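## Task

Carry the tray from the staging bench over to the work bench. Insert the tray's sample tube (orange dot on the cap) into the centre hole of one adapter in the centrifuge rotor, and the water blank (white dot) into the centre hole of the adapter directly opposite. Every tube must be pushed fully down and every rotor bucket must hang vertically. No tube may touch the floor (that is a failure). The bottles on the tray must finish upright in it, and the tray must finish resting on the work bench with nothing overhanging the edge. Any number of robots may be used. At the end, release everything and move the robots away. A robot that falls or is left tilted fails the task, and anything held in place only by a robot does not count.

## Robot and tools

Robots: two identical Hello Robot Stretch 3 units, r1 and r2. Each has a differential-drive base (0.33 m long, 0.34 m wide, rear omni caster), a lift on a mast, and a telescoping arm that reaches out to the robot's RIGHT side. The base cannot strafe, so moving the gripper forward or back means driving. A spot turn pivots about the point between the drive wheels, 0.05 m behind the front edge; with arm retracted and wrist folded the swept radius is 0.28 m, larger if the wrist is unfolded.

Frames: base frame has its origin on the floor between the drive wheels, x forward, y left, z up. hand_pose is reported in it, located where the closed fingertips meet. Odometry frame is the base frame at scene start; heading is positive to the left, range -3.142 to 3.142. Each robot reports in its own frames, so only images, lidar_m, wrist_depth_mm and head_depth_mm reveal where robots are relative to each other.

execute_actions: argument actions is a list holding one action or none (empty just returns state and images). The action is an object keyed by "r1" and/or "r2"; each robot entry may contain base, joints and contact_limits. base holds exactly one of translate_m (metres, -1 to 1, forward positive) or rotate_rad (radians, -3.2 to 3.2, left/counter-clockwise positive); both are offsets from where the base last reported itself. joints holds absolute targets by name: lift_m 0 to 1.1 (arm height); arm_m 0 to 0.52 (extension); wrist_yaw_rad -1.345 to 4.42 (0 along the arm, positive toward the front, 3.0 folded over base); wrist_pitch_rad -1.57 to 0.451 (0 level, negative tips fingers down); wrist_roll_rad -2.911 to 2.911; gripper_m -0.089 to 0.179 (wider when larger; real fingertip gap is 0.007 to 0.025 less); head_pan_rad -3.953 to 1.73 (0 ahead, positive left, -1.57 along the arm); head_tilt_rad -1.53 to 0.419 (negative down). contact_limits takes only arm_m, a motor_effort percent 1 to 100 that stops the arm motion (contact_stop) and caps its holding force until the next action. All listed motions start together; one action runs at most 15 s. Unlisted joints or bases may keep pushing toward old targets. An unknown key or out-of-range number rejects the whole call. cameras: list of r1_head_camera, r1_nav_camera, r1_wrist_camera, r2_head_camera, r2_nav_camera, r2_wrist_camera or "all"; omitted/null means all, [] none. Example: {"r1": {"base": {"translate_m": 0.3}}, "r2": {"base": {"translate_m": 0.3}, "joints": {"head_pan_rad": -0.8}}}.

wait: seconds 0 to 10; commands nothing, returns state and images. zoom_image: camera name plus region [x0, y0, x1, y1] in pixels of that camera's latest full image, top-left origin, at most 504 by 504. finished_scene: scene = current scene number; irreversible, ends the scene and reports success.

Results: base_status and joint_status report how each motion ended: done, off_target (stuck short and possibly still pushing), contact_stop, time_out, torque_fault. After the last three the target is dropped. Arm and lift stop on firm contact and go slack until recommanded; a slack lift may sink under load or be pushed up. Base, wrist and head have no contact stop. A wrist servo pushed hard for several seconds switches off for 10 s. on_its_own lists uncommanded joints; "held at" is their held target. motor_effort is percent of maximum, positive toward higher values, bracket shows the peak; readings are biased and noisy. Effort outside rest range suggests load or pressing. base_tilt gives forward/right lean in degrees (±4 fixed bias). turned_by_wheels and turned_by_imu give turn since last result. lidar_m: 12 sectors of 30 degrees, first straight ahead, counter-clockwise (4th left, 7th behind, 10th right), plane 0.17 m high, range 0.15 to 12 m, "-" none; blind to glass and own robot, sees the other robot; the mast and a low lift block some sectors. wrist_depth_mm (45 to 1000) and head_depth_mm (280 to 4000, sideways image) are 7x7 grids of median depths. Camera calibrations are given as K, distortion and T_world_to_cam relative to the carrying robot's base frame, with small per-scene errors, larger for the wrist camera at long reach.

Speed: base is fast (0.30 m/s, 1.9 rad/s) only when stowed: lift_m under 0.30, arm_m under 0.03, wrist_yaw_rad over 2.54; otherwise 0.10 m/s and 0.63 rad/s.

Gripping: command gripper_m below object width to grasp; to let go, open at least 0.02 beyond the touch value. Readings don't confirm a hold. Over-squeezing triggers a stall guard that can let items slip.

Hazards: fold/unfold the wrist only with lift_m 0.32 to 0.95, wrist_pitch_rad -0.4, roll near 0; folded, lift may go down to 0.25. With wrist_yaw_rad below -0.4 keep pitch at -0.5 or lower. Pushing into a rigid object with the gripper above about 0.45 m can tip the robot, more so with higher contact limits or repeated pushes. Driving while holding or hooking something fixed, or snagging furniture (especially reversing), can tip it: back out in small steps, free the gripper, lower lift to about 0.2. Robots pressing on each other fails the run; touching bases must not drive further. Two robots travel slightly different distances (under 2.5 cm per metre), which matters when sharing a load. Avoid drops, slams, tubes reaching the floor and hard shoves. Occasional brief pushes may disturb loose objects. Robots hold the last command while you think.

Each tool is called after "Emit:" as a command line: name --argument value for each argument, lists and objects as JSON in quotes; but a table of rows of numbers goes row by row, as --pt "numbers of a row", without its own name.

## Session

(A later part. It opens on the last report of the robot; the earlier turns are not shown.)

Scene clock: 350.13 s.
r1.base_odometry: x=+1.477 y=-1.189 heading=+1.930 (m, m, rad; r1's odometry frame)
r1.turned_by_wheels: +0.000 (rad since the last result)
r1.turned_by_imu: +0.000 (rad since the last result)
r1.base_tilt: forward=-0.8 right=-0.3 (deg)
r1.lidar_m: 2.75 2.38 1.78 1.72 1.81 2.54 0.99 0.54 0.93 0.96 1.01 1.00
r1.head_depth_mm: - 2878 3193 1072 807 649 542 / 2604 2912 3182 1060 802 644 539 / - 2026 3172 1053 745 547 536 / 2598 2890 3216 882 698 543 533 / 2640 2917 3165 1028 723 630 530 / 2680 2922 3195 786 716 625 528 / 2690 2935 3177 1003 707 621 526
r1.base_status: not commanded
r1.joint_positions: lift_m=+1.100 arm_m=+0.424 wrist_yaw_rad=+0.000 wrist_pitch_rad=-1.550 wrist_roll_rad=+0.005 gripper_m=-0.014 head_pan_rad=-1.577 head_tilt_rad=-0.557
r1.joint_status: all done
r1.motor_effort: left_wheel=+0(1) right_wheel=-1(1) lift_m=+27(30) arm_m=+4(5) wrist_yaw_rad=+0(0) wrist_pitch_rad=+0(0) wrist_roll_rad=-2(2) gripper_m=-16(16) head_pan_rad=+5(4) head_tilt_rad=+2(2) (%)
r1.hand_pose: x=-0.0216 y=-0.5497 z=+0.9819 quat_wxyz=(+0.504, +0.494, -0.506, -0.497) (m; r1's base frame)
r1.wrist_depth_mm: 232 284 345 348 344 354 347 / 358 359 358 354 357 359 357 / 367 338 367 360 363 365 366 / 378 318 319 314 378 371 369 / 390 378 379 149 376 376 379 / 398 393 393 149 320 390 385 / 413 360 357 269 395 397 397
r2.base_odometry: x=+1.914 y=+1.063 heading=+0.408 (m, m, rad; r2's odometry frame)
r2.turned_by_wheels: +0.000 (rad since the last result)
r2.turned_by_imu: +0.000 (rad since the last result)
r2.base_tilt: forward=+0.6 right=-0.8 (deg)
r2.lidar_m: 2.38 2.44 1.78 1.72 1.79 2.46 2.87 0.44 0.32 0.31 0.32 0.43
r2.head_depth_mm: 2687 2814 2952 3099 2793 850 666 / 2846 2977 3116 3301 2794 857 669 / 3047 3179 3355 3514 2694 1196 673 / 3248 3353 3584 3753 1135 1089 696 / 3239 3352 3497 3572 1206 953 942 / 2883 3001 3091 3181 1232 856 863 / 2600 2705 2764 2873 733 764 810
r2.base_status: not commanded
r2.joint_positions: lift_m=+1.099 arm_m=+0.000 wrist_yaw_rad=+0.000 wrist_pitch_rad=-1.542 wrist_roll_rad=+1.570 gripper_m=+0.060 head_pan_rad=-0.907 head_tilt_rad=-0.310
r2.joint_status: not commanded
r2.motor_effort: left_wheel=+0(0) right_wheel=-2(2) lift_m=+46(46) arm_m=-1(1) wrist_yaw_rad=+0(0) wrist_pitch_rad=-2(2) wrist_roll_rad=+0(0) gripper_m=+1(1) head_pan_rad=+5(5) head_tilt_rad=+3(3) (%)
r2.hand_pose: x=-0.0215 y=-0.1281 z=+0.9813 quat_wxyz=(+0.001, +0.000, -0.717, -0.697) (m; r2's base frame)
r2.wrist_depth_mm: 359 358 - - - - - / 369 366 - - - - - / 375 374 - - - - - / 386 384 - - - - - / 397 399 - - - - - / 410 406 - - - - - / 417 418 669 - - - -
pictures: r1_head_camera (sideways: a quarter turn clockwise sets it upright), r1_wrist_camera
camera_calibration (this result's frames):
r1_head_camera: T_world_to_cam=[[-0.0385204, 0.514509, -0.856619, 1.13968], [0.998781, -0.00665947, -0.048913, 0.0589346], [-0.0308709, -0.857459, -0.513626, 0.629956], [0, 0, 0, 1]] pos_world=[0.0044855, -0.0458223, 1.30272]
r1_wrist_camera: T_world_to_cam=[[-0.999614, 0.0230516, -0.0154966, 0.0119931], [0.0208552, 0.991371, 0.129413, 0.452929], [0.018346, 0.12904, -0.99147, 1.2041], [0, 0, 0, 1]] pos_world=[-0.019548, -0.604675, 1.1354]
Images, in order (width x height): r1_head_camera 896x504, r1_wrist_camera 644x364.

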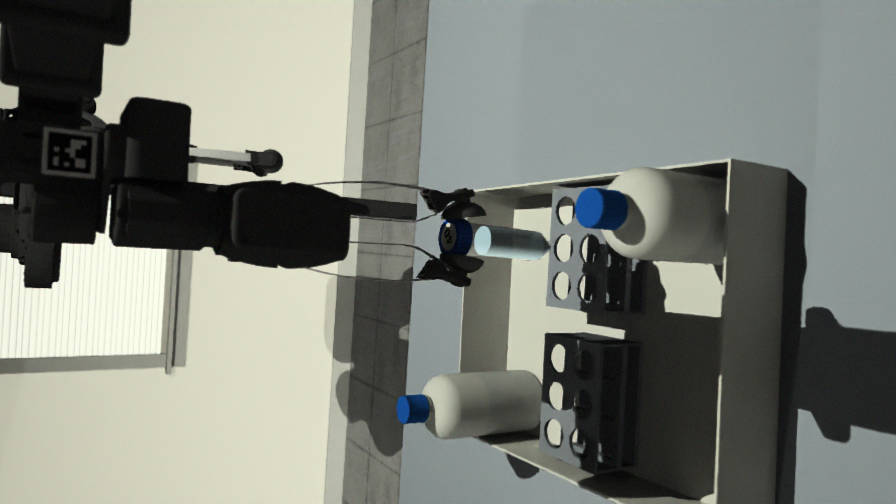

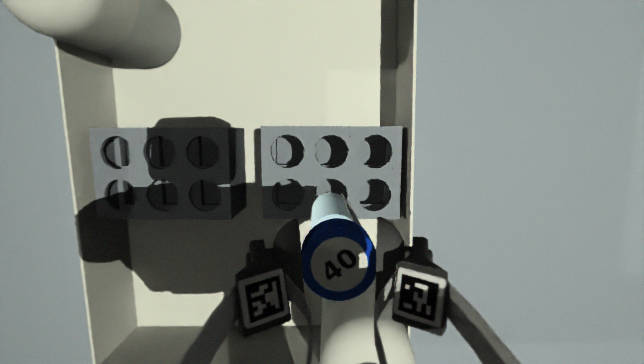

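Emit:
execute_actions --actions '[{"r1":{"base":{"translate_m":-0.35}}}]' --cameras '[]'

Emit:
execute_actions --actions '[{"r1":{"base":{"translate_m":-0.756},"joints":{"arm_m":0.25,"wrist_pitch_rad":-1.05,"head_tilt_rad":-0.8}}}]' --cameras '["r1_head_camera"]'

Emit:
execute_actions --actions '[{"r1":{"joints":{"arm_m":0.385,"wrist_pitch_rad":-1.555}}}]' --cameras '["r1_head_camera","r1_wrist_camera"]'

Emit:
execute_actions --actions '[{"r1":{"joints":{"lift_m":1.03}}}]' --cameras '["r1_head_camera","r1_wrist_camera"]'

Scene clock: 357.23 s.
r1.base_odometry: x=+1.600 y=-1.517 heading=+1.930 (m, m, rad; r1's odometry frame)
r1.turned_by_wheels: +0.000 (rad since the last result)
r1.turned_by_imu: +0.000 (rad since the last result)
r1.base_tilt: forward=-0.7 right=-0.3 (deg)
r1.lidar_m: 1.33 2.40 1.79 1.74 1.81 2.25 0.95 0.40 0.32 0.95 1.00 1.33
r1.head_depth_mm: - 2877 3176 2635 1130 934 814 / 2700 2943 3182 2602 1162 663 539 / - 2965 3166 1053 795 641 536 / 2605 2857 3202 950 765 635 532 / 2537 2908 3172 1028 784 632 530 / 975 2829 3158 1019 777 628 528 / 2669 2928 3176 1008 760 624 525
r1.base_status: done
r1.joint_positions: lift_m=+1.100 arm_m=+0.424 wrist_yaw_rad=+0.000 wrist_pitch_rad=-1.550 wrist_roll_rad=+0.005 gripper_m=-0.014 head_pan_rad=-1.577 head_tilt_rad=-0.557
r1.joint_status: not commanded
r1.motor_effort: left_wheel=+0(2) right_wheel=-1(4) lift_m=+26(26) arm_m=+5(5) wrist_yaw_rad=+0(1) wrist_pitch_rad=+0(0) wrist_roll_rad=-2(2) gripper_m=-16(16) head_pan_rad=+5(5) head_tilt_rad=+2(2) (%)
r1.hand_pose: x=-0.0216 y=-0.5497 z=+0.9819 quat_wxyz=(+0.504, +0.494, -0.506, -0.497) (m; r1's base frame)
r1.wrist_depth_mm: 351 358 354 350 355 544 508 / 351 366 365 357 357 542 496 / 348 370 372 365 367 574 498 / 345 379 376 373 372 581 500 / 350 391 381 150 374 587 502 / 349 395 388 150 387 604 497 / 346 418 404 400 397 - 493
r2.base_odometry: x=+1.914 y=+1.063 heading=+0.408 (m, m, rad; r2's odometry frame)
r2.turned_by_wheels: +0.000 (rad since the last result)
r2.turned_by_imu: +0.000 (rad since the last result)
r2.base_tilt: forward=+0.7 right=-0.8 (deg)
r2.lidar_m: 2.38 2.43 1.79 1.72 1.78 2.45 2.87 0.44 0.32 0.31 0.32 0.43
r2.head_depth_mm: 2695 2805 2914 3064 2616 847 665 / 2865 2976 3135 3317 2816 853 668 / 3073 3209 3334 3550 2671 1192 674 / 3224 3384 3508 3708 1138 1086 695 / 3260 3320 3502 3574 1215 957 936 / 2903 2960 3097 3137 1233 855 866 / 2634 2702 2803 2828 732 762 812
r2.base_status: not commanded
r2.joint_positions: lift_m=+1.099 arm_m=+0.000 wrist_yaw_rad=+0.000 wrist_pitch_rad=-1.542 wrist_roll_rad=+1.570 gripper_m=+0.060 head_pan_rad=-0.907 head_tilt_rad=-0.310
r2.joint_status: not commanded
r2.motor_effort: left_wheel=+1(0) right_wheel=-1(1) lift_m=+46(47) arm_m=-1(1) wrist_yaw_rad=+0(1) wrist_pitch_rad=-2(2) wrist_roll_rad=+0(0) gripper_m=+0(1) head_pan_rad=+5(5) head_tilt_rad=+3(3) (%)
r2.hand_pose: x=-0.0215 y=-0.1281 z=+0.9813 quat_wxyz=(+0.001, +0.000, -0.717, -0.697) (m; r2's base frame)
r2.wrist_depth_mm: 362 358 - - - - - / 369 366 - - - - - / 379 374 - - - - - / 388 387 - - - - - / 397 396 - - - - - / 409 407 - - - - - / 425 417 661 - - - -
pictures: none
No camera images: the call's "cameras" was empty. Leave "cameras" out to get every camera's image.

Scene clock: 365.73 s.
r1.base_odometry: x=+1.866 y=-2.225 heading=+1.930 (m, m, rad; r1's odometry frame)
r1.turned_by_wheels: +0.000 (rad since the last result)
r1.turned_by_imu: -0.002 (rad since the last result)
r1.base_tilt: forward=-0.8 right=-0.3 (deg)
r1.lidar_m: 2.08 2.44 1.81 1.76 1.84 1.47 1.43 0.34 0.26 0.25 0.26 0.37
r1.head_depth_mm: 2726 2943 2384 1893 1476 728 700 / 715 789 878 708 579 531 667 / - 857 851 805 576 534 668 / 709 828 855 776 647 536 664 / 712 817 890 740 645 538 666 / 717 821 868 750 638 539 675 / 720 826 847 759 621 541 686
r1.base_status: done
r1.joint_positions: lift_m=+1.100 arm_m=+0.250 wrist_yaw_rad=+0.000 wrist_pitch_rad=-1.063 wrist_roll_rad=+0.005 gripper_m=-0.014 head_pan_rad=-1.577 head_tilt_rad=-0.790
r1.joint_status: all done
r1.motor_effort: left_wheel=+0(0) right_wheel=-1(5) lift_m=+27(26) arm_m=-5(6) wrist_yaw_rad=+0(1) wrist_pitch_rad=+6(6) wrist_roll_rad=-2(2) gripper_m=-17(16) head_pan_rad=+5(5) head_tilt_rad=-4(18) (%)
r1.hand_pose: x=-0.0216 y=-0.4989 z=+1.0029 quat_wxyz=(+0.608, +0.358, -0.611, -0.360) (m; r1's base frame)
r1.wrist_depth_mm: 471 458 455 450 441 - - / 679 442 467 442 424 - - / 423 457 475 475 411 - - / 399 435 441 436 435 - - / 382 428 409 150 425 - - / 371 410 401 150 343 - - / 341 380 384 380 381 - -
r2.base_odometry: x=+1.914 y=+1.063 heading=+0.408 (m, m, rad; r2's odometry frame)
r2.turned_by_wheels: +0.000 (rad since the last result)
r2.turned_by_imu: +0.000 (rad since the last result)
r2.base_tilt: forward=+0.6 right=-0.7 (deg)
r2.lidar_m: 2.38 2.44 1.78 1.72 1.79 2.45 2.87 0.44 0.32 0.31 0.32 0.43
r2.head_depth_mm: 2702 2833 2944 3078 2806 849 667 / 2917 3007 3139 3282 2820 856 669 / 3044 3222 3313 3524 2675 1195 670 / 3205 3356 3397 3675 1138 1088 697 / 3214 3271 3392 3567 1211 955 936 / 2884 2958 1320 3173 1225 857 864 / 2609 2714 2721 1199 730 763 816
r2.base_status: not commanded
r2.joint_positions: lift_m=+1.099 arm_m=+0.000 wrist_yaw_rad=+0.000 wrist_pitch_rad=-1.542 wrist_roll_rad=+1.570 gripper_m=+0.060 head_pan_rad=-0.907 head_tilt_rad=-0.310
r2.joint_status: not commanded
r2.motor_effort: left_wheel=+0(0) right_wheel=-1(1) lift_m=+46(46) arm_m=-1(1) wrist_yaw_rad=+0(1) wrist_pitch_rad=-2(2) wrist_roll_rad=+0(0) gripper_m=+0(0) head_pan_rad=+5(5) head_tilt_rad=+3(3) (%)
r2.hand_pose: x=-0.0215 y=-0.1281 z=+0.9813 quat_wxyz=(+0.001, +0.000, -0.717, -0.697) (m; r2's base frame)
r2.wrist_depth_mm: 359 356 - - - - - / 367 369 - - - - - / 377 374 - - - - - / 388 382 - - - - - / 400 400 - - - - - / 408 405 - - - - - / 417 420 667 - - - -
pictures: r1_head_camera (sideways: a quarter turn clockwise sets it upright)
camera_calibration (this result's frames):
r1_head_camera: T_world_to_cam=[[-0.037434, 0.698566, -0.714566, 0.954497], [0.998849, 0.00470756, -0.0477247, 0.0573723], [-0.029975, -0.71553, -0.697938, 0.86972], [0, 0, 0, 1]] pos_world=[0.00449417, -0.0447373, 1.2918]
Images, in order (width x height): r1_head_camera 896x504.

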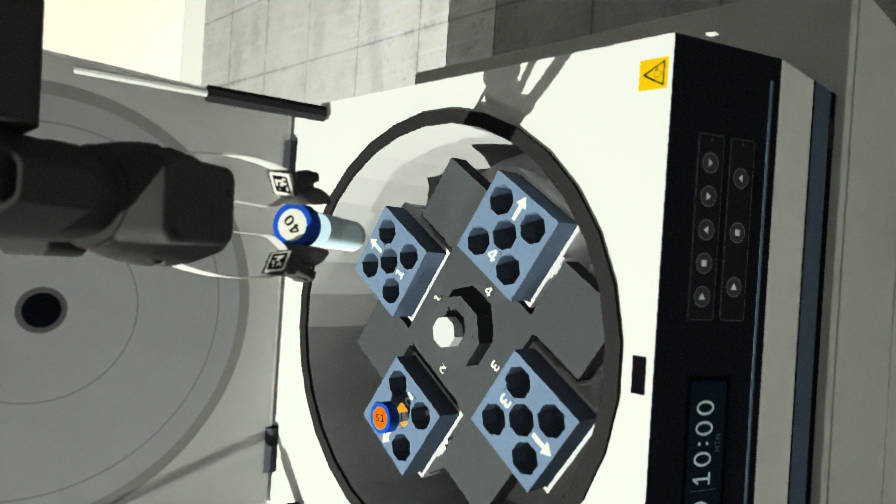

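Scene clock: 367.97 s.
r1.base_odometry: x=+1.866 y=-2.225 heading=+1.930 (m, m, rad; r1's odometry frame)
r1.turned_by_wheels: +0.000 (rad since the last result)
r1.turned_by_imu: +0.000 (rad since the last result)
r1.base_tilt: forward=-0.7 right=-0.3 (deg)
r1.lidar_m: 2.08 2.43 1.81 1.76 1.84 1.47 1.43 0.34 0.26 0.25 0.26 0.37
r1.head_depth_mm: 2651 2919 2398 1893 1476 728 699 / 703 791 877 708 580 532 666 / - 823 844 806 577 533 668 / 702 827 861 756 645 535 666 / 712 814 890 741 645 539 665 / 715 819 870 752 638 539 675 / 719 826 844 760 620 541 686
r1.base_status: not commanded
r1.joint_positions: lift_m=+1.100 arm_m=+0.385 wrist_yaw_rad=+0.000 wrist_pitch_rad=-1.549 wrist_roll_rad=+0.005 gripper_m=-0.014 head_pan_rad=-1.577 head_tilt_rad=-0.790
r1.joint_status: all done
r1.motor_effort: left_wheel=+1(0) right_wheel=+0(1) lift_m=+26(27) arm_m=+5(5) wrist_yaw_rad=+0(0) wrist_pitch_rad=-3(6) wrist_roll_rad=-2(2) gripper_m=-16(16) head_pan_rad=+4(5) head_tilt_rad=-3(4) (%)
r1.hand_pose: x=-0.0216 y=-0.5111 z=+0.9818 quat_wxyz=(+0.504, +0.493, -0.506, -0.496) (m; r1's base frame)
r1.wrist_depth_mm: 349 374 366 346 348 312 - / 367 358 377 374 376 319 - / 385 394 362 381 384 321 - / 378 396 388 389 409 332 - / 360 392 399 149 363 - - / 351 395 424 149 338 - - / 363 355 369 356 354 - -
r2.base_odometry: x=+1.914 y=+1.063 heading=+0.408 (m, m, rad; r2's odometry frame)
r2.turned_by_wheels: +0.000 (rad since the last result)
r2.turned_by_imu: +0.000 (rad since the last result)
r2.base_tilt: forward=+0.6 right=-0.7 (deg)
r2.lidar_m: 2.38 2.43 1.78 1.72 1.78 2.46 2.87 0.44 0.32 0.31 0.32 0.43
r2.head_depth_mm: 2706 2842 2939 3109 2774 850 667 / 2849 2979 3114 3268 2823 855 668 / 3054 3175 3362 3533 2699 1201 672 / 3252 3340 3430 3663 1140 1087 697 / 3226 3349 3403 3519 1210 958 942 / 2876 2984 3014 3169 1231 855 861 / 2626 2675 1118 1171 734 767 813
r2.base_status: not commanded
r2.joint_positions: lift_m=+1.099 arm_m=+0.000 wrist_yaw_rad=+0.000 wrist_pitch_rad=-1.542 wrist_roll_rad=+1.570 gripper_m=+0.060 head_pan_rad=-0.907 head_tilt_rad=-0.310
r2.joint_status: not commanded
r2.motor_effort: left_wheel=+0(0) right_wheel=-1(1) lift_m=+46(46) arm_m=-1(1) wrist_yaw_rad=+0(1) wrist_pitch_rad=-2(2) wrist_roll_rad=+0(0) gripper_m=+0(1) head_pan_rad=+5(5) head_tilt_rad=+3(4) (%)
r2.hand_pose: x=-0.0215 y=-0.1281 z=+0.9813 quat_wxyz=(+0.001, +0.000, -0.717, -0.697) (m; r2's base frame)
r2.wrist_depth_mm: 360 357 - - - - - / 370 368 - - - - - / 378 375 - - - - - / 388 386 - - - - - / 400 399 - - - - - / 411 409 - - - - - / 423 422 663 - - - -
pictures: r1_head_camera (sideways: a quarter turn clockwise sets it upright), r1_wrist_camera
camera_calibration (this result's frames):
r1_head_camera: T_world_to_cam=[[-0.0374336, 0.698645, -0.714489, 0.954396], [0.998849, 0.00471296, -0.0477235, 0.0573708], [-0.0299744, -0.715453, -0.698017, 0.869823], [0, 0, 0, 1]] pos_world=[0.00449418, -0.0447362, 1.29179]
r1_wrist_camera: T_world_to_cam=[[-0.999619, 0.0228154, -0.0155327, 0.0110182], [0.0206484, 0.9916, 0.12768, 0.416528], [0.0183153, 0.127311, -0.991694, 1.19843], [0, 0, 0, 1]] pos_world=[-0.0195363, -0.565854, 1.13547]
Images, in order (width x height): r1_head_camera 896x504, r1_wrist_camera 644x364.

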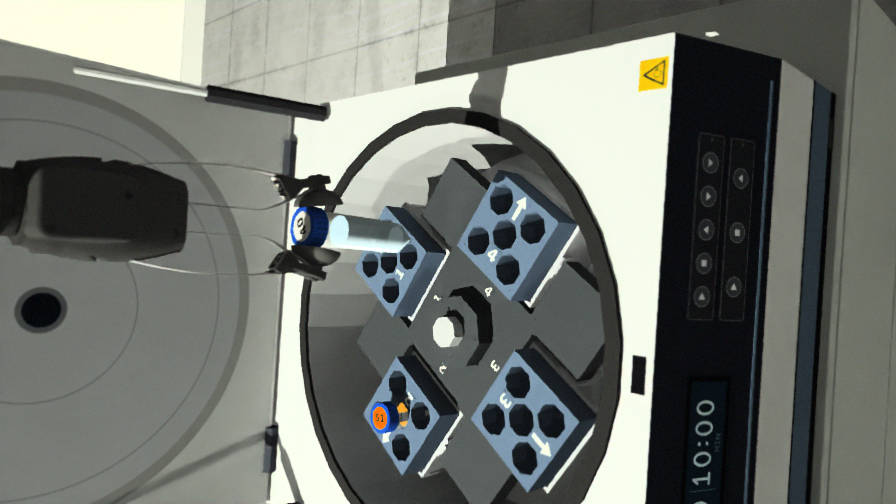

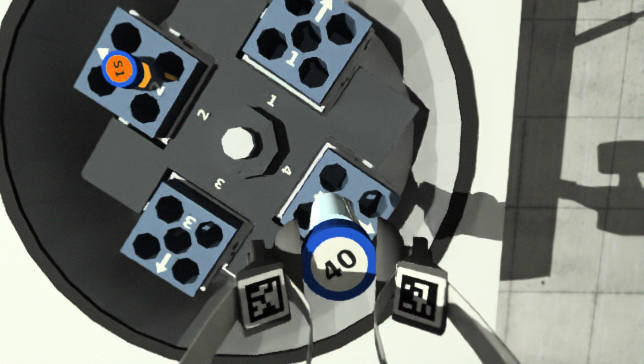

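Scene clock: 369.43 s.
r1.base_odometry: x=+1.866 y=-2.225 heading=+1.930 (m, m, rad; r1's odometry frame)
r1.turned_by_wheels: +0.000 (rad since the last result)
r1.turned_by_imu: +0.000 (rad since the last result)
r1.base_tilt: forward=-0.8 right=-0.3 (deg)
r1.lidar_m: 2.08 2.43 1.81 1.76 1.84 1.48 1.43 0.34 0.26 0.25 0.26 0.37
r1.head_depth_mm: 2739 2924 2386 1902 1481 727 699 / 718 791 873 707 580 533 666 / - 807 861 804 576 533 668 / 710 813 885 722 645 535 666 / 713 817 890 742 645 537 665 / 717 821 866 750 638 539 674 / 719 823 845 761 620 541 686
r1.base_status: not commanded
r1.joint_positions: lift_m=+1.030 arm_m=+0.385 wrist_yaw_rad=+0.000 wrist_pitch_rad=-1.549 wrist_roll_rad=+0.005 gripper_m=-0.014 head_pan_rad=-1.577 head_tilt_rad=-0.790
r1.joint_status: all done
r1.motor_effort: left_wheel=+0(1) right_wheel=-1(0) lift_m=+21(25) arm_m=+4(4) wrist_yaw_rad=+1(0) wrist_pitch_rad=-3(3) wrist_roll_rad=-2(2) gripper_m=-15(16) head_pan_rad=+5(4) head_tilt_rad=-4(4) (%)
r1.hand_pose: x=-0.0216 y=-0.5110 z=+0.9121 quat_wxyz=(+0.504, +0.493, -0.506, -0.496) (m; r1's base frame)
r1.wrist_depth_mm: 282 297 305 280 339 245 991 / 286 291 313 310 316 248 - / 343 319 297 318 319 255 - / 331 325 320 326 367 259 - / 356 306 332 149 317 262 - / 330 314 340 149 280 271 - / 297 336 367 350 277 276 -
r2.base_odometry: x=+1.914 y=+1.063 heading=+0.408 (m, m, rad; r2's odometry frame)
r2.turned_by_wheels: +0.000 (rad since the last result)
r2.turned_by_imu: +0.000 (rad since the last result)
r2.base_tilt: forward=+0.6 right=-0.8 (deg)
r2.lidar_m: 2.37 2.43 1.79 1.72 1.78 2.45 2.86 0.44 0.32 0.31 0.32 0.43
r2.head_depth_mm: 2700 2828 2906 3092 2781 852 667 / 2857 2977 3133 3267 2793 852 669 / 3028 3131 3340 3471 2697 1198 670 / 3228 3330 3396 3705 1137 1088 697 / 3236 3292 3370 3642 1206 955 937 / 2869 2979 3035 3156 1240 858 862 / 2655 2684 1136 1145 733 765 819
r2.base_status: not commanded
r2.joint_positions: lift_m=+1.099 arm_m=+0.000 wrist_yaw_rad=+0.000 wrist_pitch_rad=-1.542 wrist_roll_rad=+1.570 gripper_m=+0.060 head_pan_rad=-0.907 head_tilt_rad=-0.310
r2.joint_status: not commanded
r2.motor_effort: left_wheel=+0(0) right_wheel=-2(1) lift_m=+47(46) arm_m=-1(1) wrist_yaw_rad=+0(1) wrist_pitch_rad=-2(2) wrist_roll_rad=+0(0) gripper_m=+0(0) head_pan_rad=+5(5) head_tilt_rad=+2(3) (%)
r2.hand_pose: x=-0.0215 y=-0.1281 z=+0.9813 quat_wxyz=(+0.001, +0.000, -0.717, -0.697) (m; r2's base frame)
r2.wrist_depth_mm: 358 359 - - - - - / 368 367 - - - - - / 376 377 - - - - - / 388 385 - - - - - / 401 395 - - - - - / 408 404 - - - - - / 418 417 659 - - - -
pictures: r1_head_camera (sideways: a quarter turn clockwise sets it upright), r1_wrist_camera
camera_calibration (this result's frames):
r1_head_camera: T_world_to_cam=[[-0.0374336, 0.698645, -0.714489, 0.954396], [0.998849, 0.00471284, -0.0477235, 0.0573708], [-0.0299745, -0.715453, -0.698017, 0.869823], [0, 0, 0, 1]] pos_world=[0.00449417, -0.0447362, 1.29179]
r1_wrist_camera: T_world_to_cam=[[-0.999619, 0.0228186, -0.015528, 0.00993138], [0.0206484, 0.991574, 0.127888, 0.425173], [0.0183154, 0.127519, -0.991667, 1.12937], [0, 0, 0, 1]] pos_world=[-0.0195363, -0.565833, 1.06574]
Images, in order (width x height): r1_head_camera 896x504, r1_wrist_camera 644x364.

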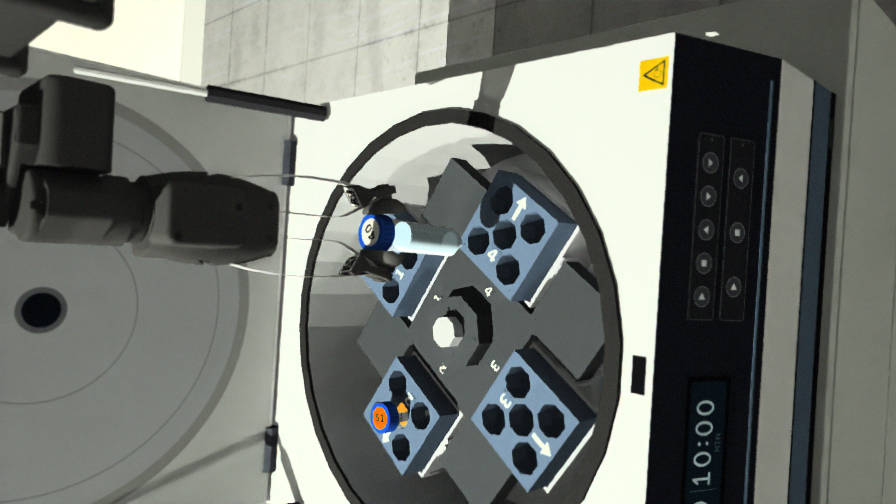

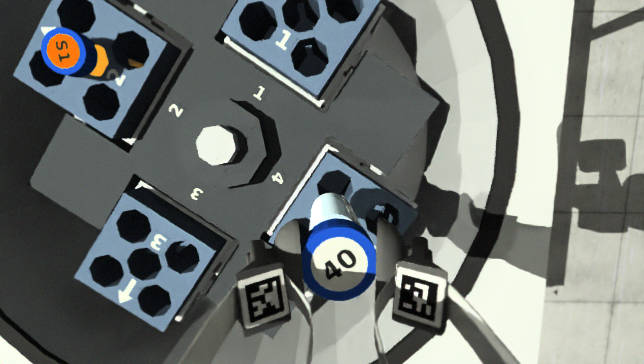

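Emit:
execute_actions --actions '[{"r1":{"base":{"translate_m":-0.012},"joints":{"arm_m":0.36,"lift_m":1.012}}}]' --cameras '["r1_head_camera","r1_wrist_camera"]'

Emit:
zoom_image --camera "r1_head_camera" --region '[380,160,580,310]'

Scene clock: 373.47 s.
r1.base_odometry: x=+1.870 y=-2.236 heading=+1.930 (m, m, rad; r1's odometry frame)
r1.turned_by_wheels: +0.000 (rad since the last result)
r1.turned_by_imu: +0.000 (rad since the last result)
r1.base_tilt: forward=-0.8 right=-0.2 (deg)
r1.lidar_m: 2.09 2.42 1.82 1.76 1.84 1.46 1.42 0.34 0.26 0.25 0.26 0.37
r1.head_depth_mm: - 2935 2359 1892 1509 770 698 / - 837 2127 712 580 532 671 / - 821 857 782 577 532 668 / 710 805 866 697 645 535 667 / 713 814 892 743 645 538 664 / 717 819 880 745 638 539 674 / 720 823 841 757 621 540 686
r1.base_status: done
r1.joint_positions: lift_m=+1.012 arm_m=+0.360 wrist_yaw_rad=+0.000 wrist_pitch_rad=-1.549 wrist_roll_rad=+0.005 gripper_m=-0.014 head_pan_rad=-1.577 head_tilt_rad=-0.790
r1.joint_status: all done
r1.motor_effort: left_wheel=+0(3) right_wheel=-1(5) lift_m=+21(18) arm_m=-5(5) wrist_yaw_rad=+0(1) wrist_pitch_rad=-3(3) wrist_roll_rad=-2(2) gripper_m=-16(17) head_pan_rad=+5(5) head_tilt_rad=-4(3) (%)
r1.hand_pose: x=-0.0216 y=-0.4868 z=+0.8941 quat_wxyz=(+0.504, +0.493, -0.506, -0.496) (m; r1's base frame)
r1.wrist_depth_mm: 265 287 287 285 336 224 991 / 280 294 295 293 292 230 - / 300 299 284 299 338 234 - / 310 304 309 279 327 240 - / 326 289 314 148 284 246 - / 313 300 318 150 245 251 - / 285 322 330 297 259 259 -
r2.base_odometry: x=+1.914 y=+1.063 heading=+0.408 (m, m, rad; r2's odometry frame)
r2.turned_by_wheels: +0.000 (rad since the last result)
r2.turned_by_imu: +0.000 (rad since the last result)
r2.base_tilt: forward=+0.6 right=-0.9 (deg)
r2.lidar_m: 2.38 2.43 1.79 1.72 1.79 2.45 2.87 0.44 0.32 0.31 0.32 0.43
r2.head_depth_mm: 2721 2800 2907 3090 2798 851 665 / 2889 2948 3096 3330 2798 854 669 / 3036 3146 3327 3522 2679 1194 673 / 3241 3338 3395 3588 1140 1090 696 / 3177 3322 3348 3592 1212 952 936 / 2882 2983 3072 3142 1233 856 863 / 2593 2705 1158 1165 732 766 814
r2.base_status: not commanded
r2.joint_positions: lift_m=+1.099 arm_m=+0.000 wrist_yaw_rad=+0.000 wrist_pitch_rad=-1.542 wrist_roll_rad=+1.570 gripper_m=+0.060 head_pan_rad=-0.907 head_tilt_rad=-0.310
r2.joint_status: not commanded
r2.motor_effort: left_wheel=+1(0) right_wheel=-1(1) lift_m=+46(46) arm_m=-1(1) wrist_yaw_rad=+0(0) wrist_pitch_rad=-2(2) wrist_roll_rad=+0(0) gripper_m=+0(0) head_pan_rad=+5(5) head_tilt_rad=+3(3) (%)
r2.hand_pose: x=-0.0215 y=-0.1281 z=+0.9813 quat_wxyz=(+0.001, +0.000, -0.717, -0.697) (m; r2's base frame)
r2.wrist_depth_mm: 362 358 - - - - - / 369 366 - - - - - / 378 374 - - - - - / 386 387 - - - - - / 396 400 - - - - - / 411 406 - - - - - / 422 419 665 - - - -
pictures: r1_head_camera (sideways: a quarter turn clockwise sets it upright), r1_wrist_camera
camera_calibration (this result's frames):
r1_head_camera: T_world_to_cam=[[-0.0374341, 0.698646, -0.714488, 0.954394], [0.998849, 0.00471376, -0.0477235, 0.0573708], [-0.0299739, -0.715452, -0.698019, 0.869825], [0, 0, 0, 1]] pos_world=[0.00449421, -0.0447362, 1.29179]
r1_wrist_camera: T_world_to_cam=[[-0.999619, 0.0228216, -0.0155243, 0.00909659], [0.0206488, 0.991553, 0.128049, 0.403275], [0.0183154, 0.127679, -0.991646, 1.10848], [0, 0, 0, 1]] pos_world=[-0.0195364, -0.541606, 1.04773]
Images, in order (width x height): r1_head_camera 896x504, r1_wrist_camera 644x364.

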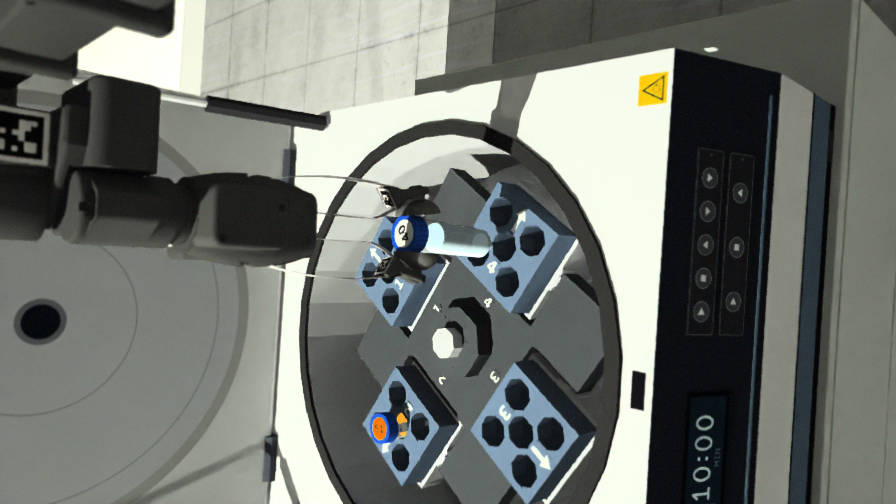

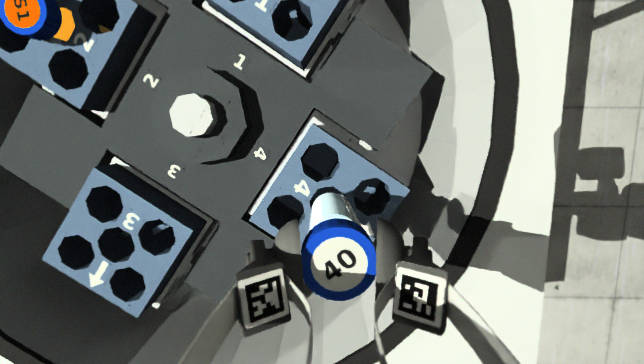

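Region (380, 160, 580, 310) of r1_head_camera's 896x504 image, scaled by 2.520, with more detail than that image has; it fills the top 378 rows of this view, and the rest is white.

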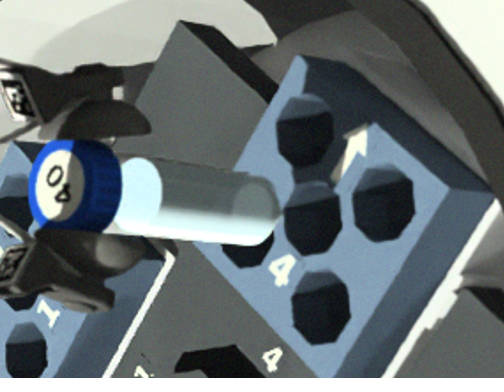

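Emit:
execute_actions --actions '[{"r1":{"joints":{"lift_m":0.99}}}]' --cameras '["r1_head_camera","r1_wrist_camera"]'

Emit:
zoom_image --camera "r1_head_camera" --region '[380,160,580,310]'

Scene clock: 376.17 s.
r1.base_odometry: x=+1.870 y=-2.236 heading=+1.930 (m, m, rad; r1's odometry frame)
r1.turned_by_wheels: +0.000 (rad since the last result)
r1.turned_by_imu: +0.000 (rad since the last result)
r1.base_tilt: forward=-0.8 right=-0.3 (deg)
r1.lidar_m: 2.09 2.43 1.81 1.76 1.84 1.46 1.42 0.34 0.26 0.25 0.26 0.36
r1.head_depth_mm: - 2897 2359 1899 1510 770 699 / - 2740 2126 713 580 532 670 / - - 840 784 577 533 669 / 709 805 879 696 646 535 666 / 711 814 890 743 644 537 665 / 716 819 880 745 638 539 674 / 720 825 842 758 620 541 685
r1.base_status: not commanded
r1.joint_positions: lift_m=+0.990 arm_m=+0.360 wrist_yaw_rad=+0.000 wrist_pitch_rad=-1.549 wrist_roll_rad=+0.005 gripper_m=-0.014 head_pan_rad=-1.577 head_tilt_rad=-0.790
r1.joint_status: all done
r1.motor_effort: left_wheel=+0(0) right_wheel=-1(1) lift_m=+22(24) arm_m=-5(4) wrist_yaw_rad=-1(0) wrist_pitch_rad=-3(3) wrist_roll_rad=-2(2) gripper_m=-16(16) head_pan_rad=+4(5) head_tilt_rad=-4(4) (%)
r1.hand_pose: x=-0.0216 y=-0.4868 z=+0.8721 quat_wxyz=(+0.504, +0.493, -0.506, -0.496) (m; r1's base frame)
r1.wrist_depth_mm: 245 266 267 265 313 207 913 / 253 271 271 267 272 216 966 / 283 277 258 278 345 214 1000 / 287 282 282 256 313 217 - / 270 267 291 150 268 222 - / 273 281 299 149 237 226 - / 284 315 332 296 235 231 -
r2.base_odometry: x=+1.914 y=+1.063 heading=+0.408 (m, m, rad; r2's odometry frame)
r2.turned_by_wheels: +0.000 (rad since the last result)
r2.turned_by_imu: +0.000 (rad since the last result)
r2.base_tilt: forward=+0.7 right=-0.9 (deg)
r2.lidar_m: 2.37 2.44 1.79 1.72 1.78 2.45 2.87 0.44 0.32 0.31 0.32 0.43
r2.head_depth_mm: 2706 2842 2964 3076 2821 848 665 / 2834 2946 3171 3277 2830 855 670 / 2996 3195 3379 3499 2707 1196 673 / 3206 3323 3450 3621 1139 1090 696 / 3221 3350 3342 3534 1209 952 935 / 2867 2992 3019 3153 1232 855 865 / 2622 2723 1163 1169 729 764 816
r2.base_status: not commanded
r2.joint_positions: lift_m=+1.099 arm_m=+0.000 wrist_yaw_rad=+0.000 wrist_pitch_rad=-1.542 wrist_roll_rad=+1.570 gripper_m=+0.060 head_pan_rad=-0.907 head_tilt_rad=-0.310
r2.joint_status: not commanded
r2.motor_effort: left_wheel=+0(0) right_wheel=-1(1) lift_m=+47(47) arm_m=-1(1) wrist_yaw_rad=+1(0) wrist_pitch_rad=-2(2) wrist_roll_rad=+0(0) gripper_m=+0(1) head_pan_rad=+5(5) head_tilt_rad=+3(3) (%)
r2.hand_pose: x=-0.0215 y=-0.1281 z=+0.9813 quat_wxyz=(+0.001, +0.000, -0.717, -0.697) (m; r2's base frame)
r2.wrist_depth_mm: 359 357 - - - - - / 368 369 - - - - - / 379 379 - - - - - / 389 387 - - - - - / 396 396 - - - - - / 411 409 - - - - - / 420 420 665 - - - -
pictures: r1_head_camera (sideways: a quarter turn clockwise sets it upright), r1_wrist_camera
camera_calibration (this result's frames):
r1_head_camera: T_world_to_cam=[[-0.0374341, 0.698646, -0.714488, 0.954394], [0.998849, 0.00471376, -0.0477235, 0.0573708], [-0.0299739, -0.715452, -0.698019, 0.869825], [0, 0, 0, 1]] pos_world=[0.00449421, -0.0447362, 1.29179]
r1_wrist_camera: T_world_to_cam=[[-0.999619, 0.0228213, -0.0155238, 0.00875436], [0.0206482, 0.99155, 0.128071, 0.406065], [0.0183153, 0.127701, -0.991644, 1.08668], [0, 0, 0, 1]] pos_world=[-0.0195363, -0.541603, 1.02573]
Images, in order (width x height): r1_head_camera 896x504, r1_wrist_camera 644x364.

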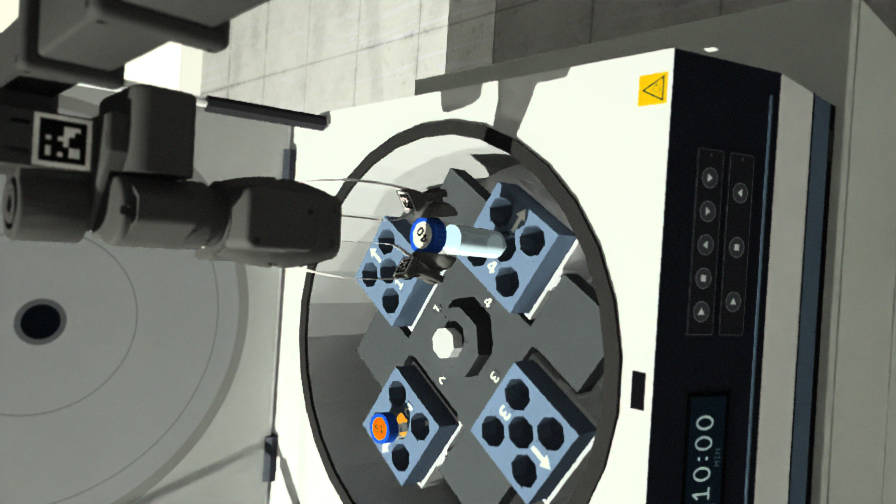

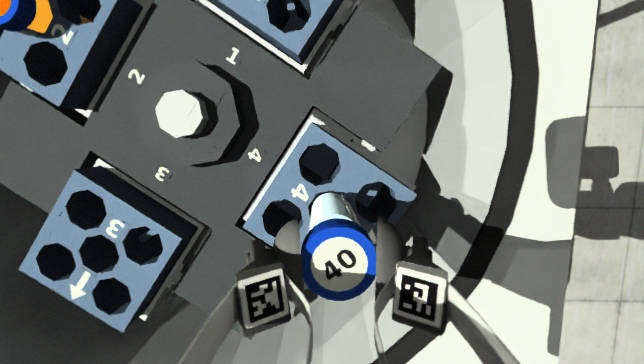

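Region (380, 160, 580, 310) of r1_head_camera's 896x504 image, scaled by 2.520, with more detail than that image has; it fills the top 378 rows of this view, and the rest is white.

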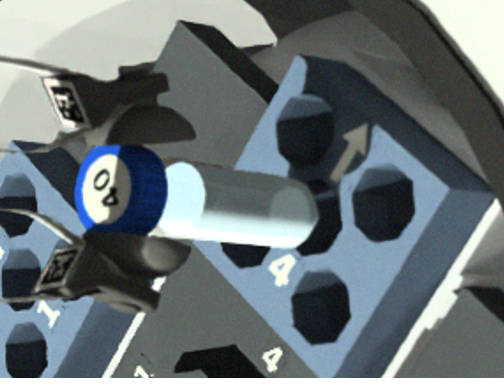

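Emit:
execute_actions --actions '[{"r1":{"joints":{"lift_m":0.96,"arm_m":0.358}}}]' --cameras '["r1_head_camera","r1_wrist_camera"]'

Emit:
execute_actions --actions '[{"r1":{"joints":{"lift_m":0.935}}}]' --cameras '["r1_head_camera","r1_wrist_camera"]'

Scene clock: 378.47 s.
r1.base_odometry: x=+1.870 y=-2.236 heading=+1.930 (m, m, rad; r1's odometry frame)
r1.turned_by_wheels: +0.000 (rad since the last result)
r1.turned_by_imu: +0.000 (rad since the last result)
r1.base_tilt: forward=-0.7 right=-0.3 (deg)
r1.lidar_m: 2.09 2.43 1.81 1.76 1.84 1.46 1.42 0.35 0.26 0.25 0.26 0.36
r1.head_depth_mm: 2597 - 2250 1903 1503 769 700 / 673 2747 2124 717 581 531 671 / 682 - 859 798 577 533 668 / 698 813 881 701 645 535 667 / 713 815 890 742 643 537 665 / 714 821 884 744 638 539 674 / 719 823 840 760 621 541 685
r1.base_status: not commanded
r1.joint_positions: lift_m=+0.960 arm_m=+0.358 wrist_yaw_rad=+0.000 wrist_pitch_rad=-1.549 wrist_roll_rad=+0.005 gripper_m=-0.014 head_pan_rad=-1.577 head_tilt_rad=-0.790
r1.joint_status: all done
r1.motor_effort: left_wheel=+1(1) right_wheel=-1(1) lift_m=+21(21) arm_m=-5(5) wrist_yaw_rad=+0(0) wrist_pitch_rad=-3(3) wrist_roll_rad=-2(2) gripper_m=-16(17) head_pan_rad=+5(4) head_tilt_rad=-4(3) (%)
r1.hand_pose: x=-0.0216 y=-0.4847 z=+0.8421 quat_wxyz=(+0.504, +0.493, -0.506, -0.496) (m; r1's base frame)
r1.wrist_depth_mm: 219 238 239 236 239 205 174 / 238 223 242 243 241 215 180 / 250 231 248 246 306 215 184 / 241 255 253 227 304 205 188 / 236 244 258 149 261 193 191 / 244 251 264 149 234 196 198 / 271 301 274 296 215 201 201
r2.base_odometry: x=+1.914 y=+1.063 heading=+0.408 (m, m, rad; r2's odometry frame)
r2.turned_by_wheels: +0.000 (rad since the last result)
r2.turned_by_imu: +0.000 (rad since the last result)
r2.base_tilt: forward=+0.6 right=-0.9 (deg)
r2.lidar_m: 2.37 2.43 1.78 1.72 1.79 2.46 2.86 0.44 0.32 0.31 0.32 0.43
r2.head_depth_mm: 2722 2786 2923 3070 2805 852 668 / 2881 3003 3102 3313 2841 856 668 / 3056 3159 3350 3515 2728 1189 674 / 3231 3321 3453 3630 1135 1085 696 / 3170 3349 3368 3569 1202 956 935 / 2886 2993 2974 3130 1229 858 863 / 2662 2674 1270 1148 732 762 812
r2.base_status: not commanded
r2.joint_positions: lift_m=+1.099 arm_m=+0.000 wrist_yaw_rad=+0.000 wrist_pitch_rad=-1.542 wrist_roll_rad=+1.570 gripper_m=+0.060 head_pan_rad=-0.907 head_tilt_rad=-0.310
r2.joint_status: not commanded
r2.motor_effort: left_wheel=+0(1) right_wheel=-1(1) lift_m=+46(47) arm_m=-1(1) wrist_yaw_rad=+0(0) wrist_pitch_rad=-2(2) wrist_roll_rad=+0(0) gripper_m=+2(0) head_pan_rad=+5(5) head_tilt_rad=+3(3) (%)
r2.hand_pose: x=-0.0215 y=-0.1281 z=+0.9813 quat_wxyz=(+0.001, +0.000, -0.717, -0.697) (m; r2's base frame)
r2.wrist_depth_mm: 358 358 - - - - - / 369 364 - - - - - / 377 376 - - - - - / 386 384 - - - - - / 399 395 - - - - - / 408 409 - - - - - / 421 419 654 - - - -
pictures: r1_head_camera (sideways: a quarter turn clockwise sets it upright), r1_wrist_camera
camera_calibration (this result's frames):
r1_head_camera: T_world_to_cam=[[-0.0374343, 0.698646, -0.714488, 0.954394], [0.998849, 0.004714, -0.0477235, 0.0573708], [-0.0299737, -0.715452, -0.698019, 0.869825], [0, 0, 0, 1]] pos_world=[0.00449422, -0.0447362, 1.29179]
r1_wrist_camera: T_world_to_cam=[[-0.999619, 0.0228255, -0.015518, 0.00823893], [0.0206484, 0.991517, 0.128324, 0.407628], [0.0183154, 0.127954, -0.991611, 1.05678], [0, 0, 0, 1]] pos_world=[-0.0195363, -0.539577, 0.995731]
Images, in order (width x height): r1_head_camera 896x504, r1_wrist_camera 644x364.

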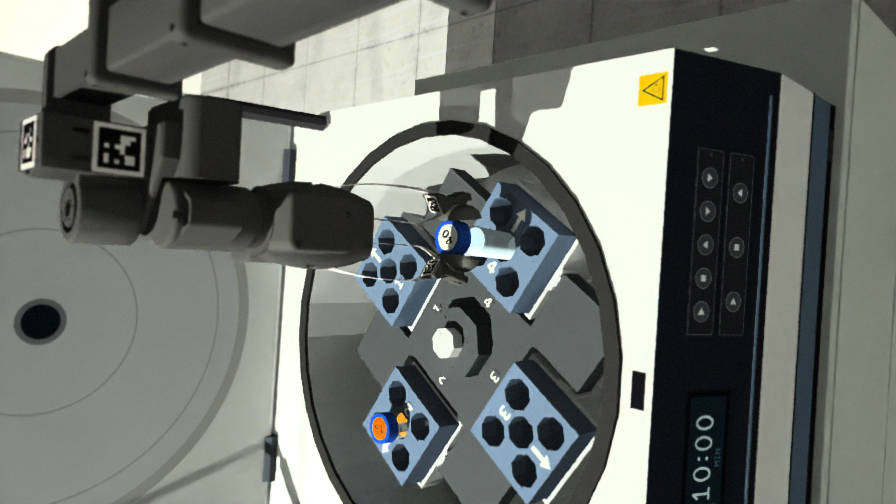

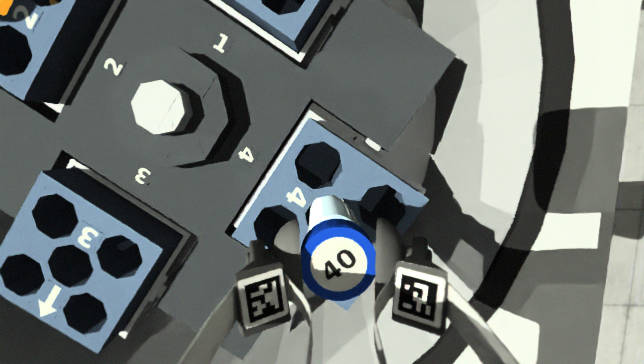

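Scene clock: 379.47 s.
r1.base_odometry: x=+1.870 y=-2.236 heading=+1.930 (m, m, rad; r1's odometry frame)
r1.turned_by_wheels: +0.000 (rad since the last result)
r1.turned_by_imu: +0.000 (rad since the last result)
r1.base_tilt: forward=-0.7 right=-0.2 (deg)
r1.lidar_m: 2.10 2.43 1.82 1.76 1.84 1.47 1.41 0.35 0.26 0.25 0.26 0.37
r1.head_depth_mm: 2660 - - 1878 1490 770 701 / 690 - 2134 713 580 532 671 / 692 - 835 803 577 532 669 / 707 812 880 768 646 535 666 / 711 815 891 741 643 536 664 / 715 821 883 747 639 539 675 / 720 827 842 755 620 542 686
r1.base_status: not commanded
r1.joint_positions: lift_m=+0.935 arm_m=+0.358 wrist_yaw_rad=+0.000 wrist_pitch_rad=-1.550 wrist_roll_rad=+0.005 gripper_m=-0.014 head_pan_rad=-1.577 head_tilt_rad=-0.790
r1.joint_status: all done
r1.motor_effort: left_wheel=+1(0) right_wheel=-2(1) lift_m=+21(21) arm_m=-5(5) wrist_yaw_rad=+0(0) wrist_pitch_rad=-3(3) wrist_roll_rad=-2(2) gripper_m=-16(17) head_pan_rad=+5(5) head_tilt_rad=-3(3) (%)
r1.hand_pose: x=-0.0216 y=-0.4847 z=+0.8171 quat_wxyz=(+0.504, +0.493, -0.506, -0.496) (m; r1's base frame)
r1.wrist_depth_mm: 213 216 214 212 213 206 152 / 220 199 218 218 218 215 155 / 226 204 222 222 307 216 157 / 228 230 228 202 280 206 162 / 208 231 233 149 246 193 165 / 217 238 238 150 - 174 171 / 220 252 245 288 214 172 173
r2.base_odometry: x=+1.914 y=+1.063 heading=+0.408 (m, m, rad; r2's odometry frame)
r2.turned_by_wheels: +0.000 (rad since the last result)
r2.turned_by_imu: +0.000 (rad since the last result)
r2.base_tilt: forward=+0.6 right=-0.9 (deg)
r2.lidar_m: 2.37 2.43 1.79 1.72 1.79 2.44 2.87 0.44 0.32 0.31 0.32 0.43
r2.head_depth_mm: 2693 2823 2962 3092 2786 849 666 / 2917 2977 3174 3296 2836 855 670 / 3051 3197 3338 3552 2710 1195 673 / 3253 3328 3394 3617 1141 1089 694 / 3209 3364 3362 3591 1211 954 937 / 2939 3002 3058 3110 1232 855 868 / 2625 2702 2714 1154 732 764 812
r2.base_status: not commanded
r2.joint_positions: lift_m=+1.099 arm_m=+0.000 wrist_yaw_rad=+0.000 wrist_pitch_rad=-1.542 wrist_roll_rad=+1.570 gripper_m=+0.060 head_pan_rad=-0.907 head_tilt_rad=-0.310
r2.joint_status: not commanded
r2.motor_effort: left_wheel=+0(0) right_wheel=-1(2) lift_m=+46(47) arm_m=-1(1) wrist_yaw_rad=+0(1) wrist_pitch_rad=-2(2) wrist_roll_rad=+0(0) gripper_m=+1(0) head_pan_rad=+5(5) head_tilt_rad=+2(3) (%)
r2.hand_pose: x=-0.0215 y=-0.1281 z=+0.9813 quat_wxyz=(+0.001, +0.000, -0.717, -0.697) (m; r2's base frame)
r2.wrist_depth_mm: 357 357 - - - - - / 369 368 - - - - - / 381 376 - - - - - / 391 388 - - - - - / 397 397 - - - - - / 411 409 - - - - - / 423 419 666 - - - -
pictures: r1_head_camera (sideways: a quarter turn clockwise sets it upright), r1_wrist_camera
camera_calibration (this result's frames):
r1_head_camera: T_world_to_cam=[[-0.0374343, 0.698646, -0.714488, 0.954394], [0.998849, 0.004714, -0.0477235, 0.0573708], [-0.0299737, -0.715452, -0.698019, 0.869825], [0, 0, 0, 1]] pos_world=[0.00449422, -0.0447362, 1.29179]
r1_wrist_camera: T_world_to_cam=[[-0.999619, 0.0228281, -0.0155138, 0.00784778], [0.0206481, 0.991494, 0.128507, 0.410625], [0.0183154, 0.128137, -0.991587, 1.03206], [0, 0, 0, 1]] pos_world=[-0.0195363, -0.539557, 0.970728]
Images, in order (width x height): r1_head_camera 896x504, r1_wrist_camera 644x364.

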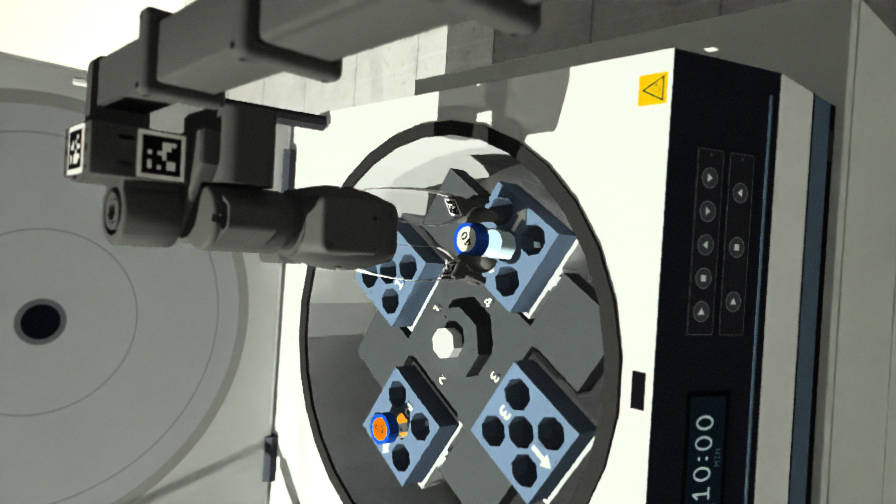

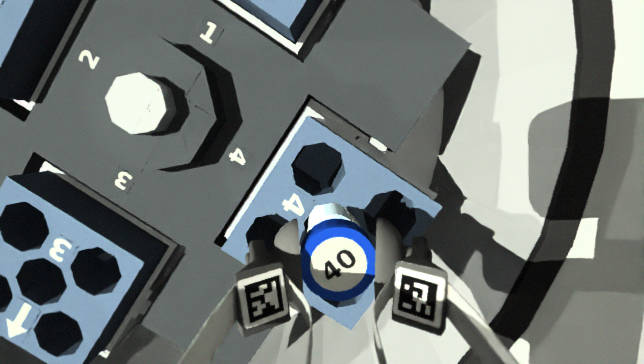

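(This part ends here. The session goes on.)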